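# Free extra slack on the one taut lead

## Task

Five leads are present and exactly one is under tension; this cannot be seen and must be found by feeling the leads. Draw the taut lead further out from under its clamp so that, once released, it sits at least 3 cm further out than before. That clamp only releases while its handle (the one lettered like the lead's port) is held raised. Raising any other handle breaks its seal and must not happen. No plug may come out of its socket at any moment, however briefly, or the task fails. The result must hold with nothing from the robot keeping it there. Finish by opening the grippers and moving the arms away.

## Robot and tools

ROBOT. Two arms, left_arm and right_arm, each with seven joints and a two-finger gripper. In every row and every per-joint list the joints go: waist, shoulder, upper arm roll, elbow, forearm roll, wrist pitch, wrist roll. Upper arm roll, forearm roll and wrist pitch have signs flipped relative to the URDF in everything sent and reported. The stated ranges use URDF signs, so flip those three yourself. Ranges (URDF signs): waist -69.115 to 69.115, shoulder -2.250 to 2.250, upper arm roll -69.115 to 69.115, elbow -2.580 to 2.580, forearm roll -69.115 to 69.115, wrist pitch -2.100 to 2.100, wrist roll -69.115 to 69.115. A true end may sit 0.013 rad either side of the listed one.

FRAME. State lines give each gripper's end_effector_position (metres) and end_effector_quat_wxyz in a single shared frame. Its origin is on the tabletop midway between the arms; +z is up, +x points out across the table, and left_arm is on the +y side. The arm names are not image sides. Reported hand positions can be off, more so far from the base. The gripper's fingers point along its own +z and open along its y. The reported point lies between the closed pads; fingertips extend about 19 mm past it when closed and 6 mm when fully open, and closing pushes them about 13 mm further out, so keep clearance above surfaces.

ROW LAYOUT. One flat list of 18 numbers, each in [-1, 1], covering both arms even if only one moves: left_arm's 7 joint values, its gripper position, its gripper speed, then the same 9 for right_arm. The joint values are offsets, not poses: 1.0 equals 0.9985 rad for waist, shoulder, upper arm roll and elbow, and 0.8765 rad for forearm roll, wrist pitch and wrist roll. Gripper position is absolute: +1 fully open (85 mm), 0 about 41 mm, pads touching near -0.8, -1 closes until blocked. Gripper speed: -1 about 20 mm/s, 0 about 85, +1 about 150. Grip force is set by the arm, roughly 190 to 235 N per pad. To leave a gripper unchanged, resend its previous two numbers; a 0 there is a real command.

execute_actions(actions). A list of actions, each up to 15 rows; every row lasts one 1/30 s step, and a short action repeats its final row to fill 15 steps. Joint offsets in every row of an action are measured from the angles at that action's start (for the first action, the angles last reported in this scene). An empty list just returns state and images. An action asking any joint to go more than 0.013 rad outward beyond its range is rejected for both arms; if the first action fails this or anything is malformed, the whole call does nothing. Joints pushed past a real end stop there, sometimes with a line "joint sent to its limit".

move(target, speed, blocking). target is one 18-number row; its joint offsets count from the "Joint positions" of the last result showing them. speed (0.01 to 2 rad/s, default 0.5) caps the joint with farthest to travel; all joints finish together, so the hand follows a curve and ignores obstacles. Paths last 0.5 to 10 s. Gripper numbers are applied at the start. With blocking=false you get a result after 0.5 s; before any other motion call, use wait or stop. The "move:" line reports the ending (done, off_target, moving, held, fault), limits=held or limits=none, and each arm's joint furthest from target. Faster moves and targets set deeper past contact press harder; to keep an existing press, use offsets from Joint positions to Joint targets.

wait(seconds): 0 to 10; arms hold their last command; a running move continues. stop(): brakes a running move; needs room. zoom_image(camera, region): camera is cam_high, cam_low, cam_left_wrist or cam_right_wrist (all 672x504); region [x0, y0, x1, y1] in pixels from the top-left, at most 504 by 504. finished_scene(scene): pass the current scene's number; irreversible; the result says whether the goal was met and may give a new task.

RESULT LINES. Joint positions and Joint velocities: one block per arm in joint order (rad, rad/s). Joint targets: angles currently commanded; these can drift, and an unfinished motion may need re-commanding. position_measured_pct is about 50 minus 50 times the finger position: 0 is open, stopping below 90 means something is held, about 90 means the pads met. Fingers stay put until the position number changes by 0.01 or more, but re-close toward the request if the object shifts or slips. "joint command not followed" means a clearance check altered some joint targets. Each step, a joint's target is kept within 0.304 rad (first four joints) or 0.266 rad (last three) of its measured angle, and targets that would move the hand over 70 mm from where it is get scaled back.

CAUTIONS. Load limits: 49.1 N m for waist, shoulder, upper arm roll and elbow; 30.9 N m for the three wrist joints; held weight counts. Reaching one freezes that arm for 10 s and drops the rest of the call. Motors heat while loaded: warning from 60 °C, and at 75 °C the arm sags (OVER-TEMPERATURE FAULT). Keep the arms from striking or pressing each other. Do not knock anything off the table, drop items, slam, or shove hard. Loose items may occasionally be nudged by an outside push. Here in particular: feel the leads gently, raise only the matching handle, pull slack without unseating any plug, then release everything and withdraw.

Each tool is called after "Call:" as name([rows], argument=value, ...), one row to a line, values as JSON.

## Session

Call:
execute_actions(actions=[])

Scene clock: 0.00 s.
left_arm: end_effector_position=(+0.4942, +0.3282, +0.3431) position_measured_pct=0.0 end_effector_quat_wxyz=(+0.088, +0.740, -0.649, -0.151) | right_arm: end_effector_position=(+0.5036, -0.3985, +0.2006) position_measured_pct=0.0 end_effector_quat_wxyz=(+0.002, +0.051, +0.999, +0.001)
Joint names: [waist, shoulder, upper arm roll, elbow, forearm roll, wrist pitch, wrist roll]
Joint positions: left_arm=[ 0.107  0.795  0.352  0.613 -0.098 -2.08   3.013] | right_arm=[-0.054  0.432  0.003  1.654 -0.    -1.051  1.516]
Joint velocities: left_arm=[-0.     0.     0.001 -0.001  0.001 -0.    -0.   ] | right_arm=[ 0.  0.  0. -0.  0.  0. -0.]
Motor temperatures (°C, as the motors report them): left_arm=[31 28 26 29 28 38 41] | right_arm=[28 29 25 26 35 37 31]
Joint targets: left_arm=[0.107 0.795 0.352 0.613 -0.098 -2.080 3.013] | right_arm=[-0.054 0.432 0.003 1.654 -0.000 -1.051 1.516]

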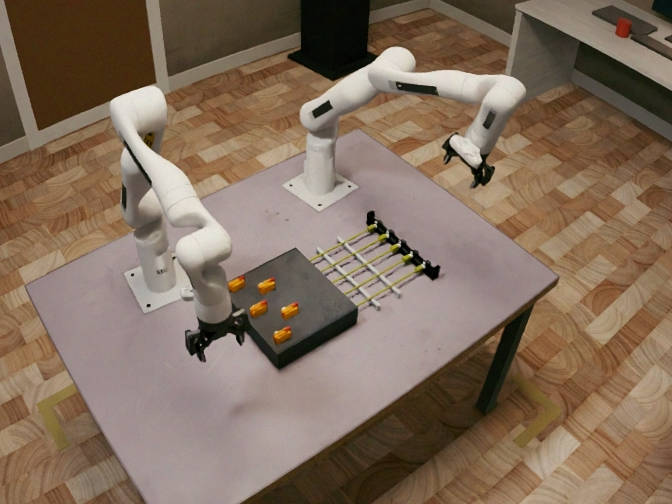

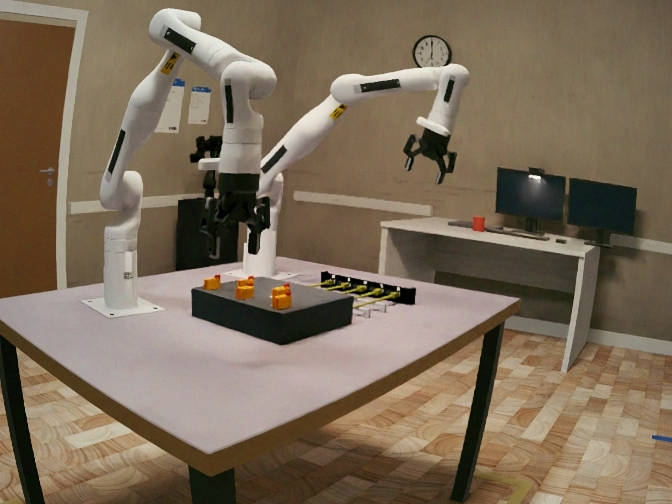

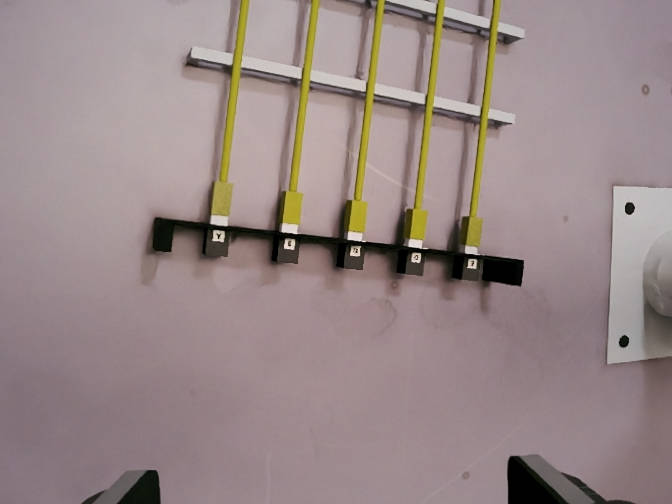

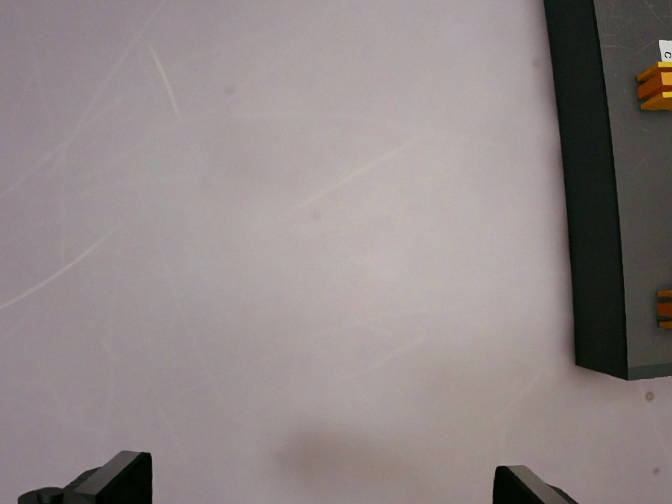

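Call:
move(target=[0.149,-0.128,-0.176,0.587,0.056,0.7205,0.24,-0.3,0,0,0,0,0,0,0,0.957,0,0], speed=1.2)

Call:
move(target=[0.149,-0.128,-0.176,0.587,0.056,0.7205,0.24,-0.3,0,-0.3,0,0,0,0,0,0.615,0,0], speed=1)

Scene clock: 8.13 s.
left_arm: end_effector_position=(+0.4998, +0.2310, +0.2187) position_measured_pct=65.1 end_effector_quat_wxyz=(+0.033, +0.737, -0.671, -0.081) | right_arm: end_effector_position=(+0.5036, -0.3985, +0.2006) position_measured_pct=49.6 end_effector_quat_wxyz=(+0.002, -0.360, +0.933, -0.000)
Joint names: [waist, shoulder, upper arm roll, elbow, forearm roll, wrist pitch, wrist roll]
Joint positions: left_arm=[ 0.255  0.667  0.176  1.199 -0.049 -1.449  3.224] | right_arm=[-0.054  0.432  0.003  1.654 -0.    -1.051  2.355]
Joint velocities: left_arm=[ 0.001 -0.003  0.     0.     0.001  0.     0.   ] | right_arm=[ 0.    -0.     0.    -0.    -0.    -0.     0.001]
Motor temperatures (°C, as the motors report them): left_arm=[31 28 26 29 28 38 41] | right_arm=[28 29 25 26 35 37 31]
Joint targets: left_arm=[0.255 0.667 0.176 1.199 -0.049 -1.449 3.224] | right_arm=[-0.054 0.432 0.003 1.654 -0.000 -1.051 2.355]
move: done; limits=none; left_arm: farthest joint: the waist, 0.001 radians from its target (0.149 radians at the start); right_arm: farthest joint: the waist, 0.000 radians from its target (0.000 radians at the start)

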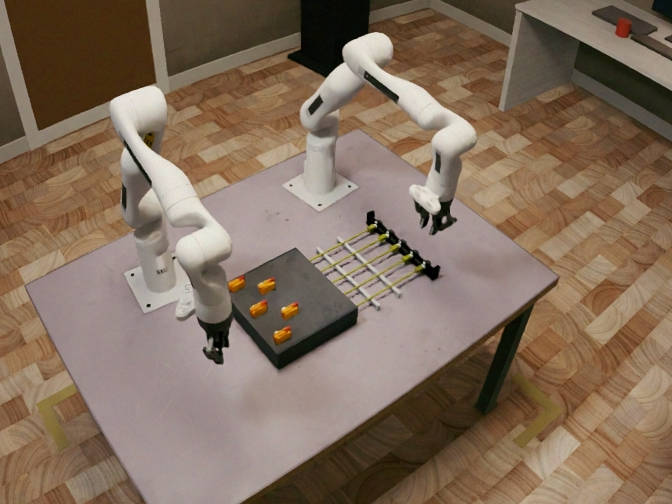

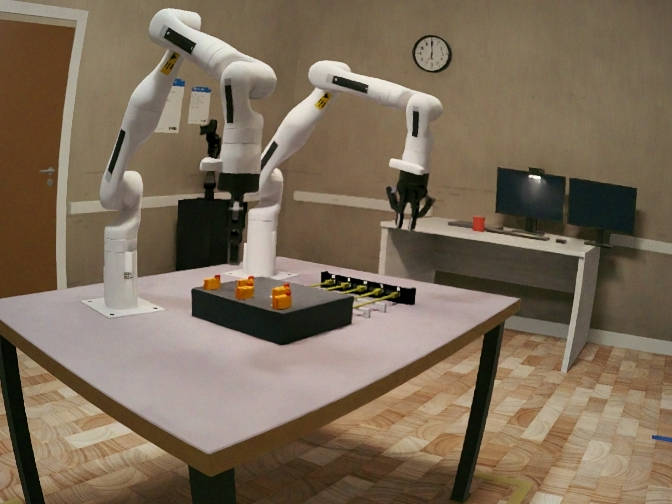

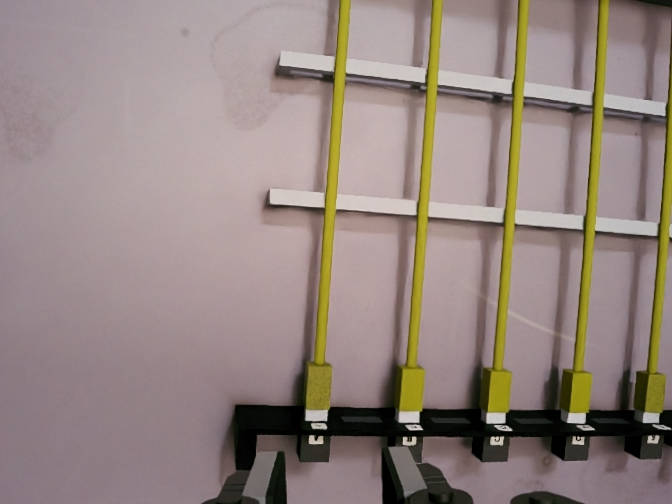

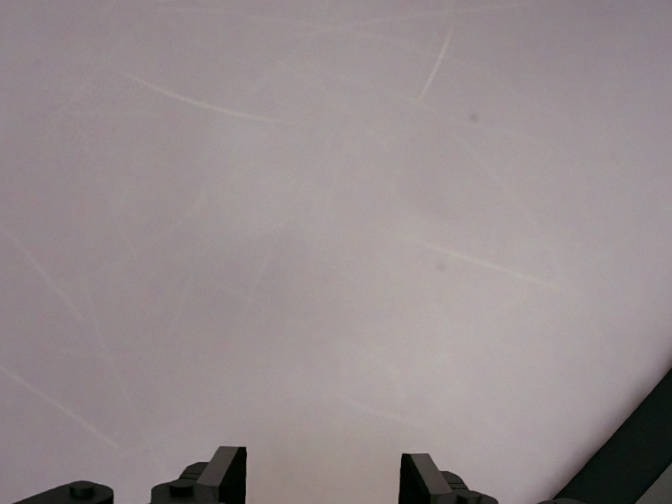

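Scene clock: 9.37 s.
left_arm: end_effector_position=(+0.4125, +0.1146, +0.1193) position_measured_pct=65.1 end_effector_quat_wxyz=(-0.000, -0.706, +0.708, +0.000) | right_arm: end_effector_position=(+0.4973, -0.2640, +0.2006) position_measured_pct=49.6 end_effector_quat_wxyz=(-0.002, +0.709, -0.706, +0.000)
Joint names: [waist, shoulder, upper arm roll, elbow, forearm roll, wrist pitch, wrist roll]
Joint positions: left_arm=[ 0.404  0.54   0.     1.785 -0.    -0.817  3.434] | right_arm=[-0.353  0.432  0.003  1.654 -0.    -1.051  2.894]
Joint velocities: left_arm=[ 0.001 -0.002  0.001  0.003  0.    -0.    -0.   ] | right_arm=[-0.002 -0.    -0.    -0.    -0.    -0.    -0.   ]
Motor temperatures (°C, as the motors report them): left_arm=[31 28 26 29 28 38 41] | right_arm=[28 29 25 26 35 37 31]
Joint targets: left_arm=[0.404 0.539 0.000 1.785 -0.000 -0.817 3.434] | right_arm=[-0.354 0.432 0.003 1.654 -0.000 -1.051 2.894]
move: done; limits=none; left_arm: farthest joint: the waist, 0.000 radians from its target (0.149 radians at the start); right_arm: farthest joint: the waist, 0.000 radians from its target (0.300 radians at the start)

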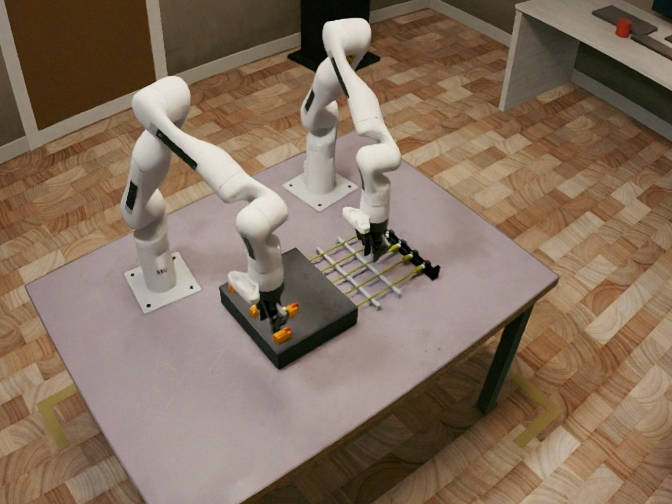

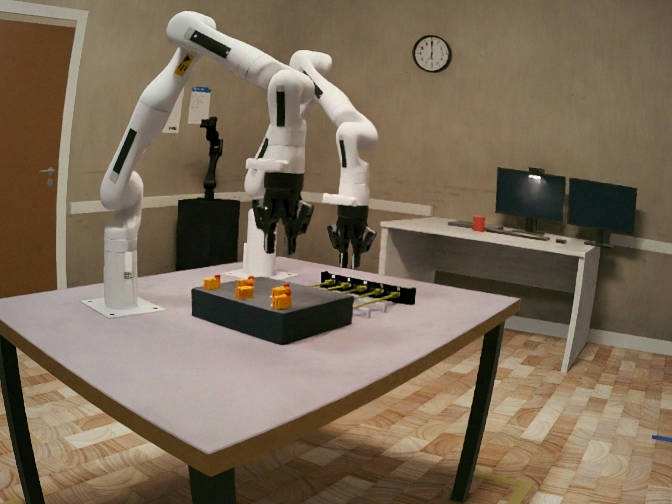

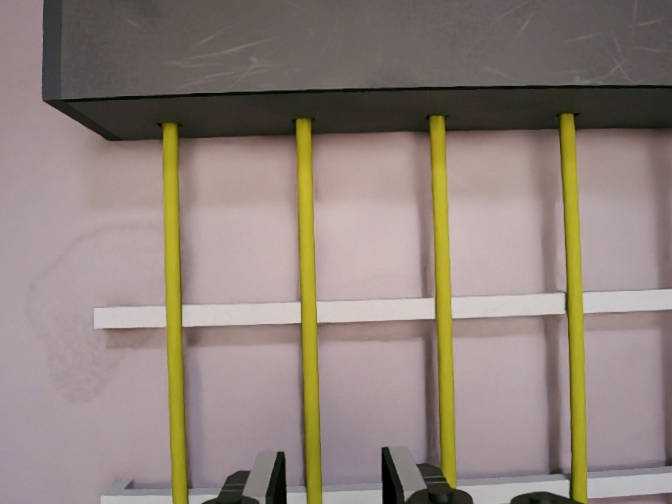

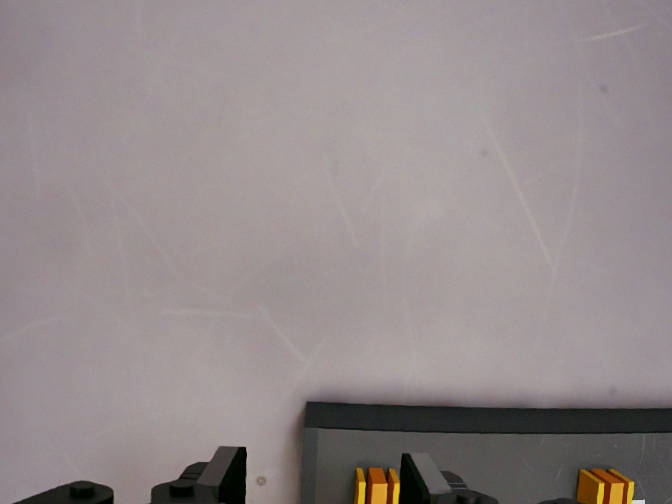

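Call:
move(target=[-0.0076,0.175,0,0.043,0,0.249,-0.009,-0.3,0,0,0,0,0,0,0,0,0,0], speed=0.35)

Call:
move(target=[0,0,0,0,0,0,0,-1,0,0,0,0,0,0,0,0,0,0])

Call:
move(target=[-0.017,-0.004,0,0.009,0,0.006,-0.019,-1,0,0,0,0,0,0,0,0,0,0], speed=0.05)

Scene clock: 20.00 s.
left_arm: end_effector_position=(+0.4212, +0.1155, +0.0319) position_measured_pct=65.1 end_effector_quat_wxyz=(+0.000, -0.706, +0.708, -0.000) | right_arm: end_effector_position=(+0.4973, -0.2640, +0.2006) position_measured_pct=49.6 end_effector_quat_wxyz=(-0.002, +0.709, -0.706, +0.000)
Joint names: [waist, shoulder, upper arm roll, elbow, forearm roll, wrist pitch, wrist roll]
Joint positions: left_arm=[ 0.396  0.714  0.     1.828 -0.    -0.599  3.426] | right_arm=[-0.353  0.432  0.003  1.654 -0.    -1.051  2.894]
Joint velocities: left_arm=[-0.     0.002 -0.    -0.    -0.001  0.     0.001] | right_arm=[ 0.    -0.    -0.     0.001  0.     0.    -0.   ]
Motor temperatures (°C, as the motors report them): left_arm=[31 28 26 29 28 38 41] | right_arm=[28 29 25 26 35 37 31]
Joint targets: left_arm=[0.396 0.714 0.000 1.828 -0.000 -0.599 3.426] | right_arm=[-0.353 0.432 0.003 1.654 -0.000 -1.051 2.894]
move: done; limits=none; left_arm: farthest joint: the shoulder, 0.001 radians from its target (0.176 radians at the start); right_arm: farthest joint: the waist, 0.000 radians from its target (0.001 radians at the start)

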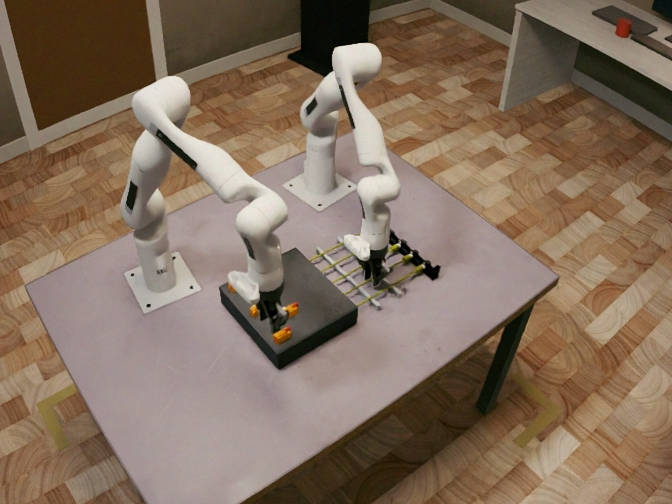

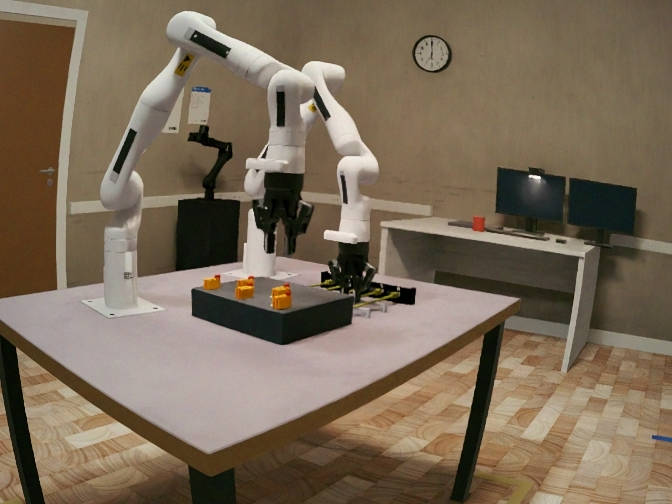

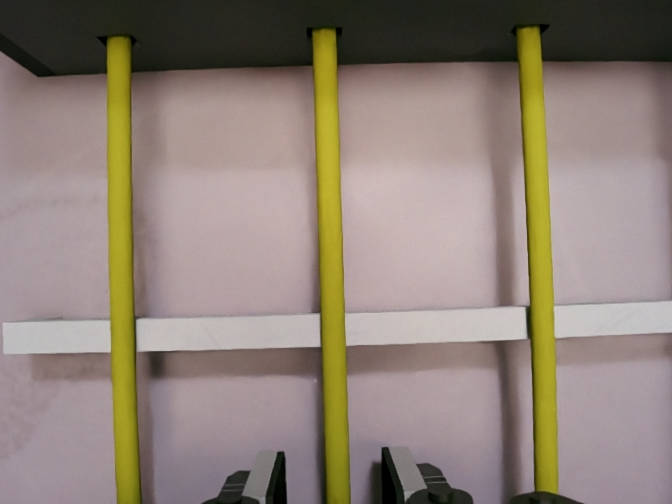

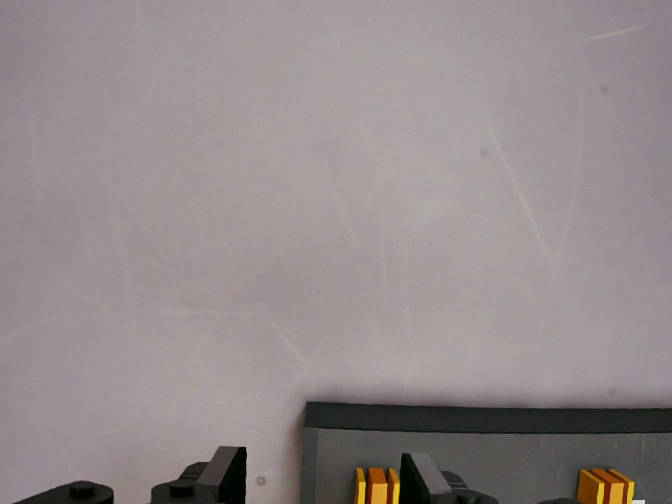

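Scene clock: 20.60 s.
left_arm: end_effector_position=(+0.4212, +0.1155, +0.0320) position_measured_pct=88.9 end_effector_quat_wxyz=(+0.000, -0.706, +0.708, -0.000) | right_arm: end_effector_position=(+0.4973, -0.2640, +0.2006) position_measured_pct=49.6 end_effector_quat_wxyz=(-0.002, +0.709, -0.706, +0.000)
Joint names: [waist, shoulder, upper arm roll, elbow, forearm roll, wrist pitch, wrist roll]
Joint positions: left_arm=[ 0.396  0.714  0.     1.828 -0.    -0.599  3.426] | right_arm=[-0.353  0.432  0.003  1.654 -0.    -1.051  2.894]
Joint velocities: left_arm=[-0.     0.    -0.     0.001 -0.001 -0.    -0.001] | right_arm=[ 0.    -0.    -0.     0.001 -0.    -0.    -0.001]
Motor temperatures (°C, as the motors report them): left_arm=[31 28 26 29 28 38 41] | right_arm=[28 29 25 26 35 37 31]
Joint targets: left_arm=[0.396 0.714 0.000 1.828 -0.000 -0.599 3.426] | right_arm=[-0.353 0.432 0.003 1.654 -0.000 -1.051 2.894]
move: done; limits=none; left_arm: farthest joint: the waist, 0.000 radians from its target (0.000 radians at the start); right_arm: farthest joint: the waist, 0.000 radians from its target (0.000 radians at the start)

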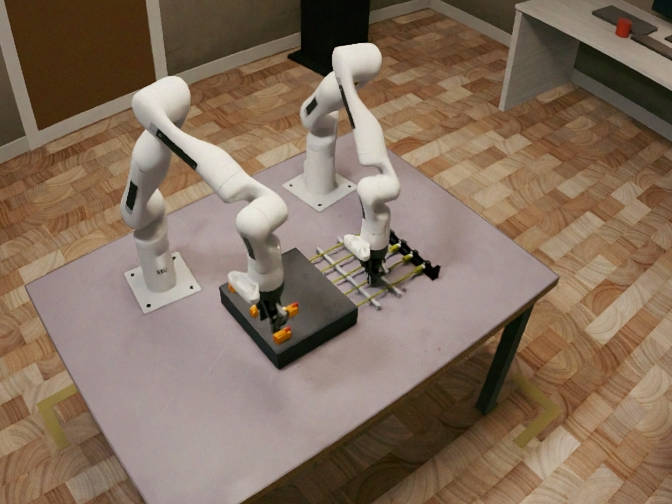

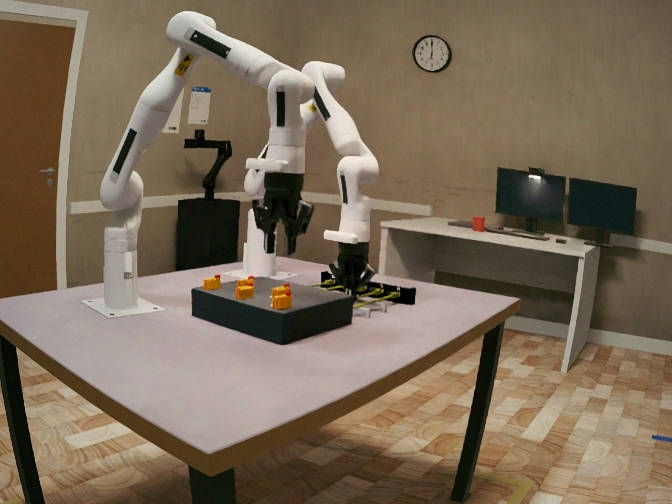

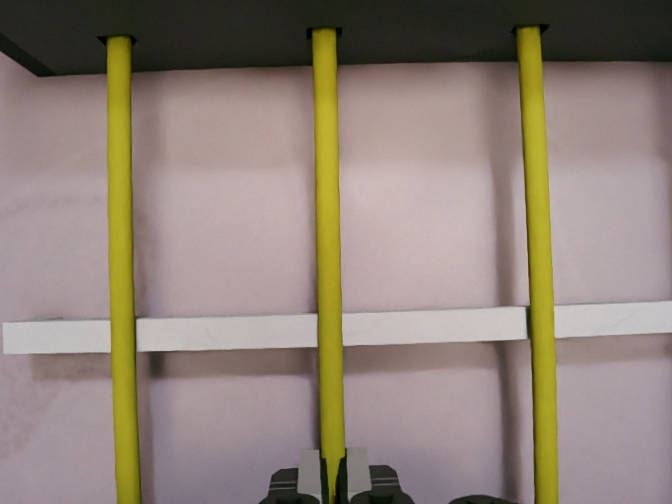

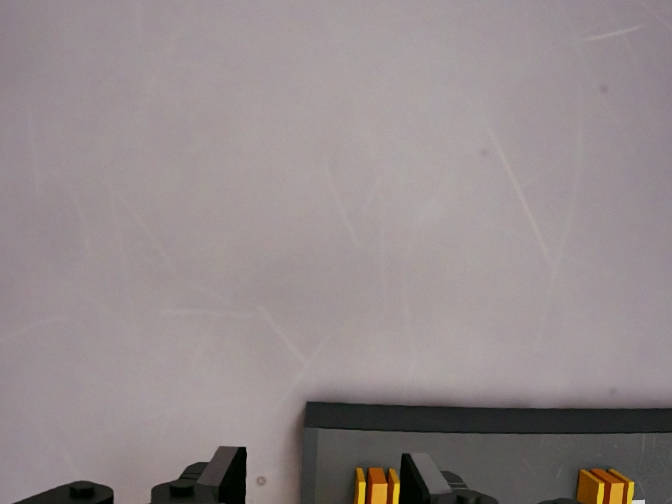

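Scene clock: 21.30 s.
left_arm: end_effector_position=(+0.4213, +0.1171, +0.0330) position_measured_pct=88.9 end_effector_quat_wxyz=(-0.001, -0.704, +0.710, -0.004) | right_arm: end_effector_position=(+0.4973, -0.2640, +0.2006) position_measured_pct=49.6 end_effector_quat_wxyz=(-0.002, +0.709, -0.706, +0.000)
Joint names: [waist, shoulder, upper arm roll, elbow, forearm roll, wrist pitch, wrist roll]
Joint positions: left_arm=[ 0.385  0.709 -0.006  1.835 -0.004 -0.592  3.41 ] | right_arm=[-0.353  0.432  0.003  1.654 -0.    -1.051  2.894]
Joint velocities: left_arm=[-0.     0.    -0.     0.001 -0.002  0.    -0.002] | right_arm=[-0. -0.  0.  0.  0. -0. -0.]
Motor temperatures (°C, as the motors report them): left_arm=[31 28 26 29 28 38 41] | right_arm=[28 29 25 26 35 37 31]
Joint targets: left_arm=[0.379 0.710 0.000 1.837 -0.000 -0.594 3.410] | right_arm=[-0.353 0.432 0.003 1.654 -0.000 -1.051 2.894]
move: done; limits=none; left_arm: farthest joint: the waist, 0.006 radians from its target (0.017 radians at the start); right_arm: farthest joint: the waist, 0.000 radians from its target (0.000 radians at the start)

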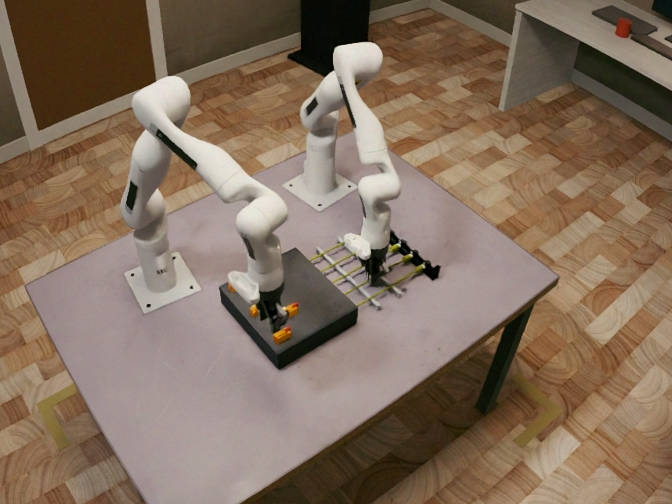

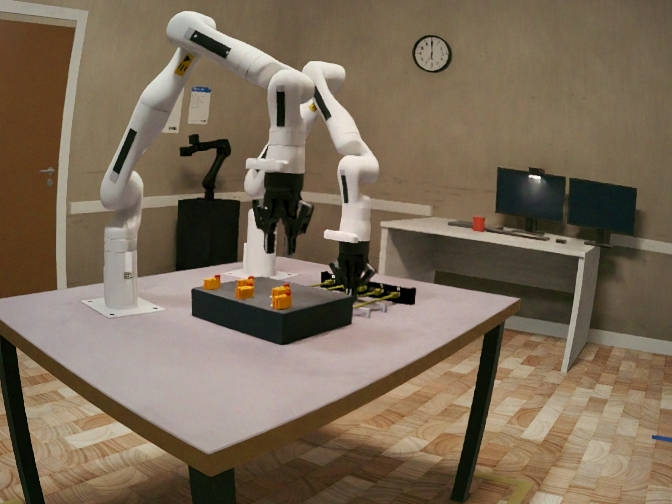

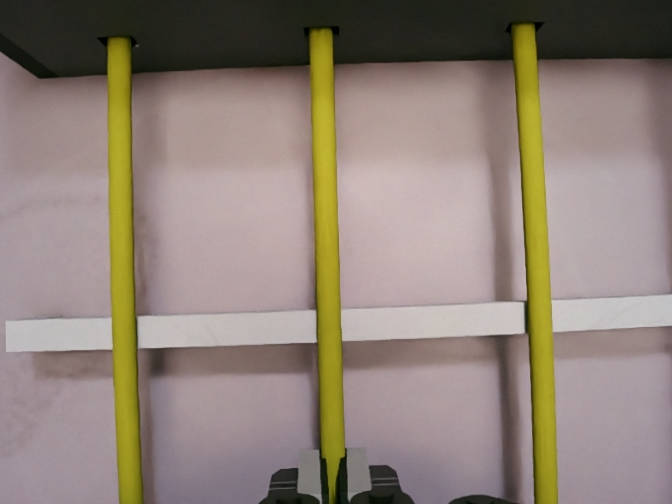

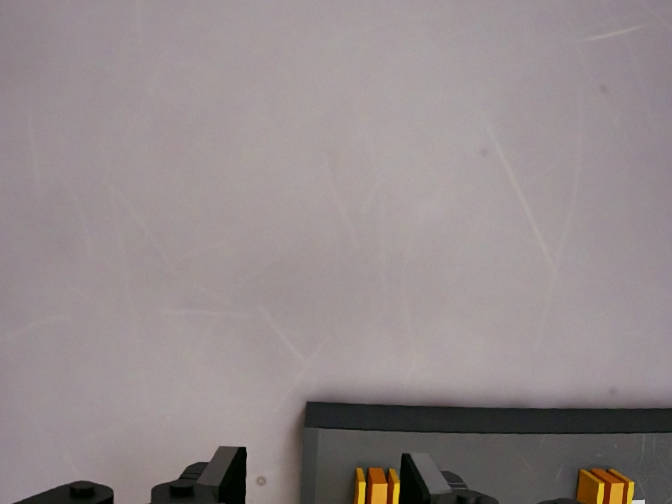

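Call:
move(target=[-0.016,-0.002,0.006,0.007,0.0045,0.001,0,-1,0,0,0,0,0,0,0,0,0,0], speed=0.04)

Scene clock: 24.23 s.
left_arm: end_effector_position=(+0.4216, +0.1181, +0.0338) position_measured_pct=88.9 end_effector_quat_wxyz=(-0.002, -0.706, +0.708, -0.006) | right_arm: end_effector_position=(+0.4973, -0.2640, +0.2006) position_measured_pct=49.6 end_effector_quat_wxyz=(-0.002, +0.709, -0.706, +0.000)
Joint names: [waist, shoulder, upper arm roll, elbow, forearm roll, wrist pitch, wrist roll]
Joint positions: left_arm=[ 0.378  0.706 -0.01   1.839 -0.006 -0.588  3.41 ] | right_arm=[-0.353  0.432  0.003  1.654 -0.    -1.051  2.894]
Joint velocities: left_arm=[ 0.    -0.     0.    -0.001 -0.001  0.001 -0.001] | right_arm=[-0.    -0.    -0.    -0.001 -0.     0.     0.001]
Motor temperatures (°C, as the motors report them): left_arm=[31 28 26 29 28 38 41] | right_arm=[28 29 25 26 35 37 31]
Joint targets: left_arm=[0.369 0.707 0.000 1.842 0.000 -0.591 3.410] | right_arm=[-0.353 0.432 0.003 1.654 -0.000 -1.051 2.894]
move: done; limits=none; left_arm: farthest joint: the upper arm roll, 0.010 radians from its target (0.006 radians at the start); right_arm: farthest joint: the waist, 0.000 radians from its target (0.000 radians at the start)

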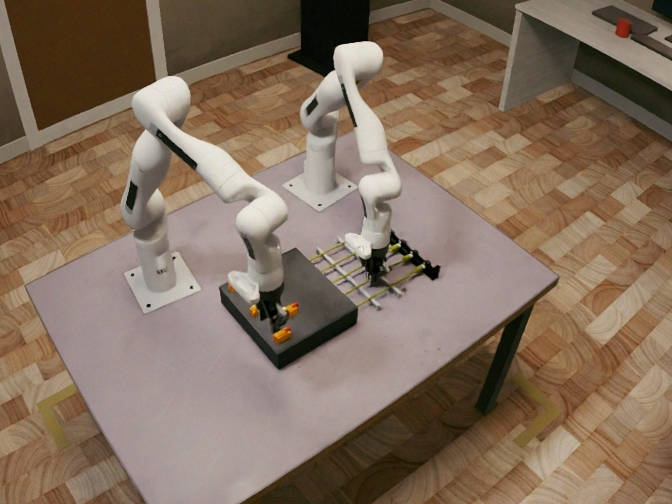

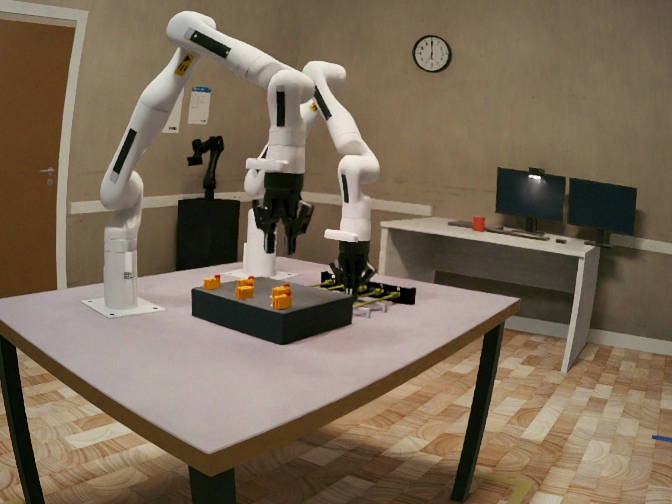

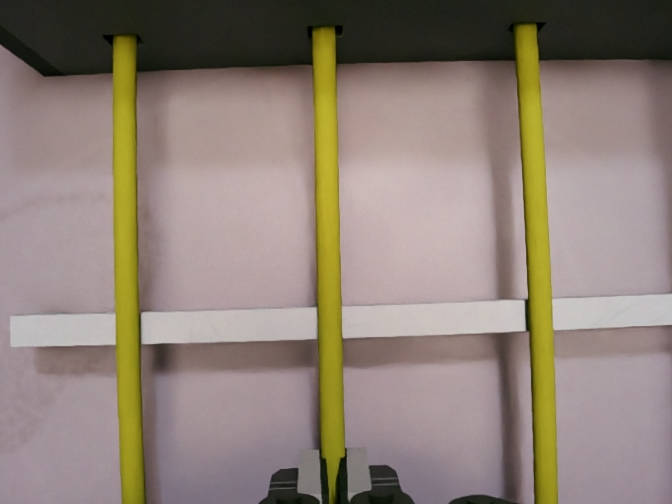

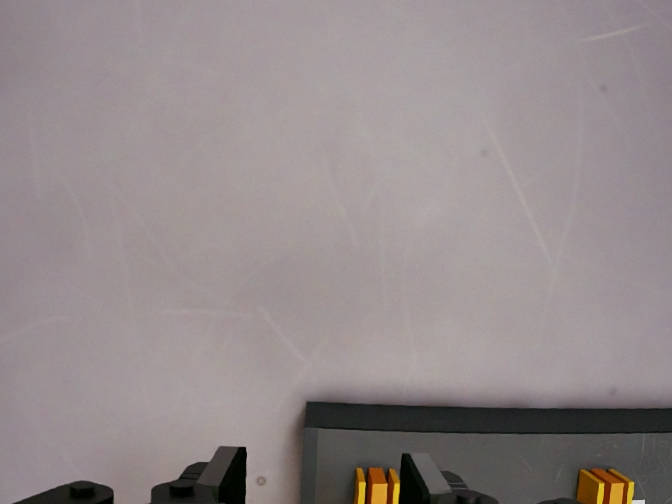

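Call:
move(target=[-0.005,-0.01,0.01,0.027,0.007,0.012,0,-1,0,-0.32,0.046,-0.003,0.204,0,0.28,-0.365,0,0], speed=0.4)

Scene clock: 35.67 s.
left_arm: end_effector_position=(+0.4151, +0.1181, +0.0348) position_measured_pct=88.9 end_effector_quat_wxyz=(-0.001, -0.704, +0.710, -0.007) | right_arm: end_effector_position=(+0.4221, -0.1470, +0.1293) position_measured_pct=49.6 end_effector_quat_wxyz=(+0.000, +0.707, -0.707, -0.000)
Joint names: [waist, shoulder, upper arm roll, elbow, forearm roll, wrist pitch, wrist roll]
Joint positions: left_arm=[ 0.382  0.695 -0.01   1.862 -0.005 -0.574  3.41 ] | right_arm=[-0.672  0.478  0.     1.858 -0.    -0.806  2.574]
Joint velocities: left_arm=[-0.    -0.002  0.     0.     0.001 -0.001  0.   ] | right_arm=[-0.003  0.    -0.     0.001 -0.     0.    -0.   ]
Motor temperatures (°C, as the motors report them): left_arm=[31 28 27 29 28 38 41] | right_arm=[28 29 25 26 35 37 31]
Joint targets: left_arm=[0.373 0.696 0.000 1.866 0.001 -0.577 3.410] | right_arm=[-0.673 0.478 0.000 1.858 -0.000 -0.806 2.574]
move: done; limits=none; left_arm: farthest joint: the upper arm roll, 0.010 radians from its target (0.010 radians at the start); right_arm: farthest joint: the waist, 0.000 radians from its target (0.319 radians at the start)

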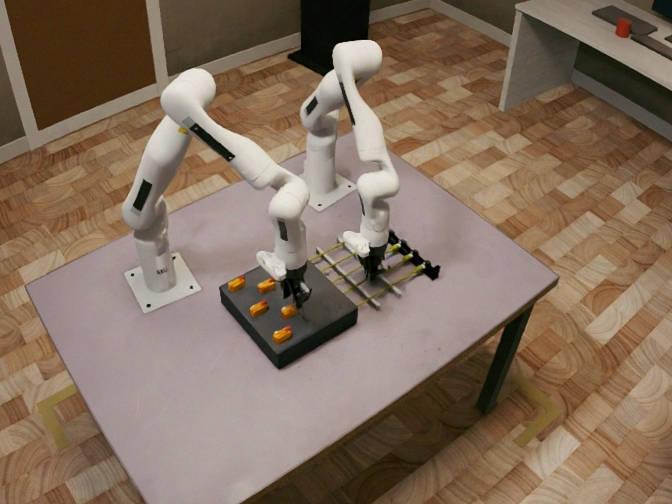

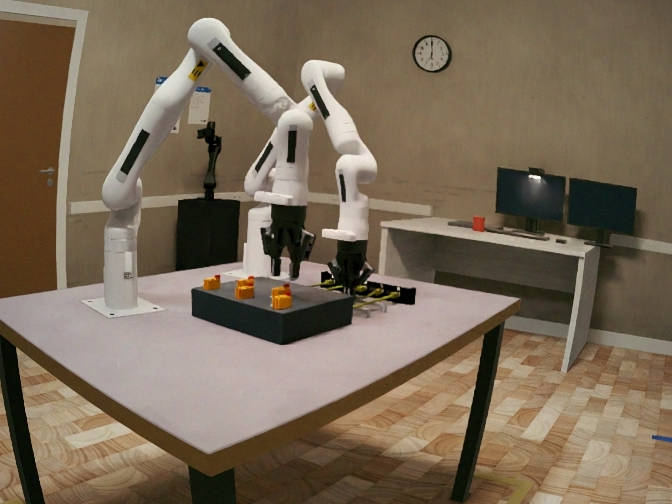

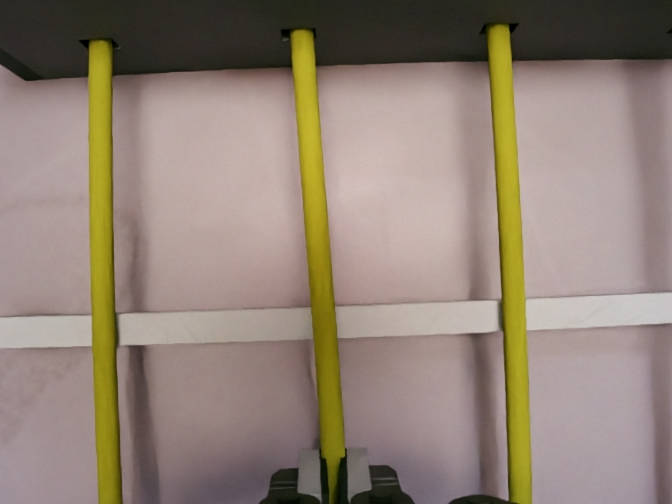

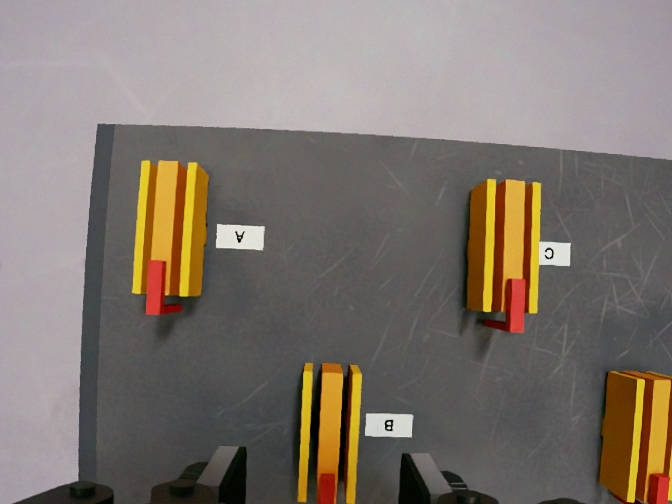

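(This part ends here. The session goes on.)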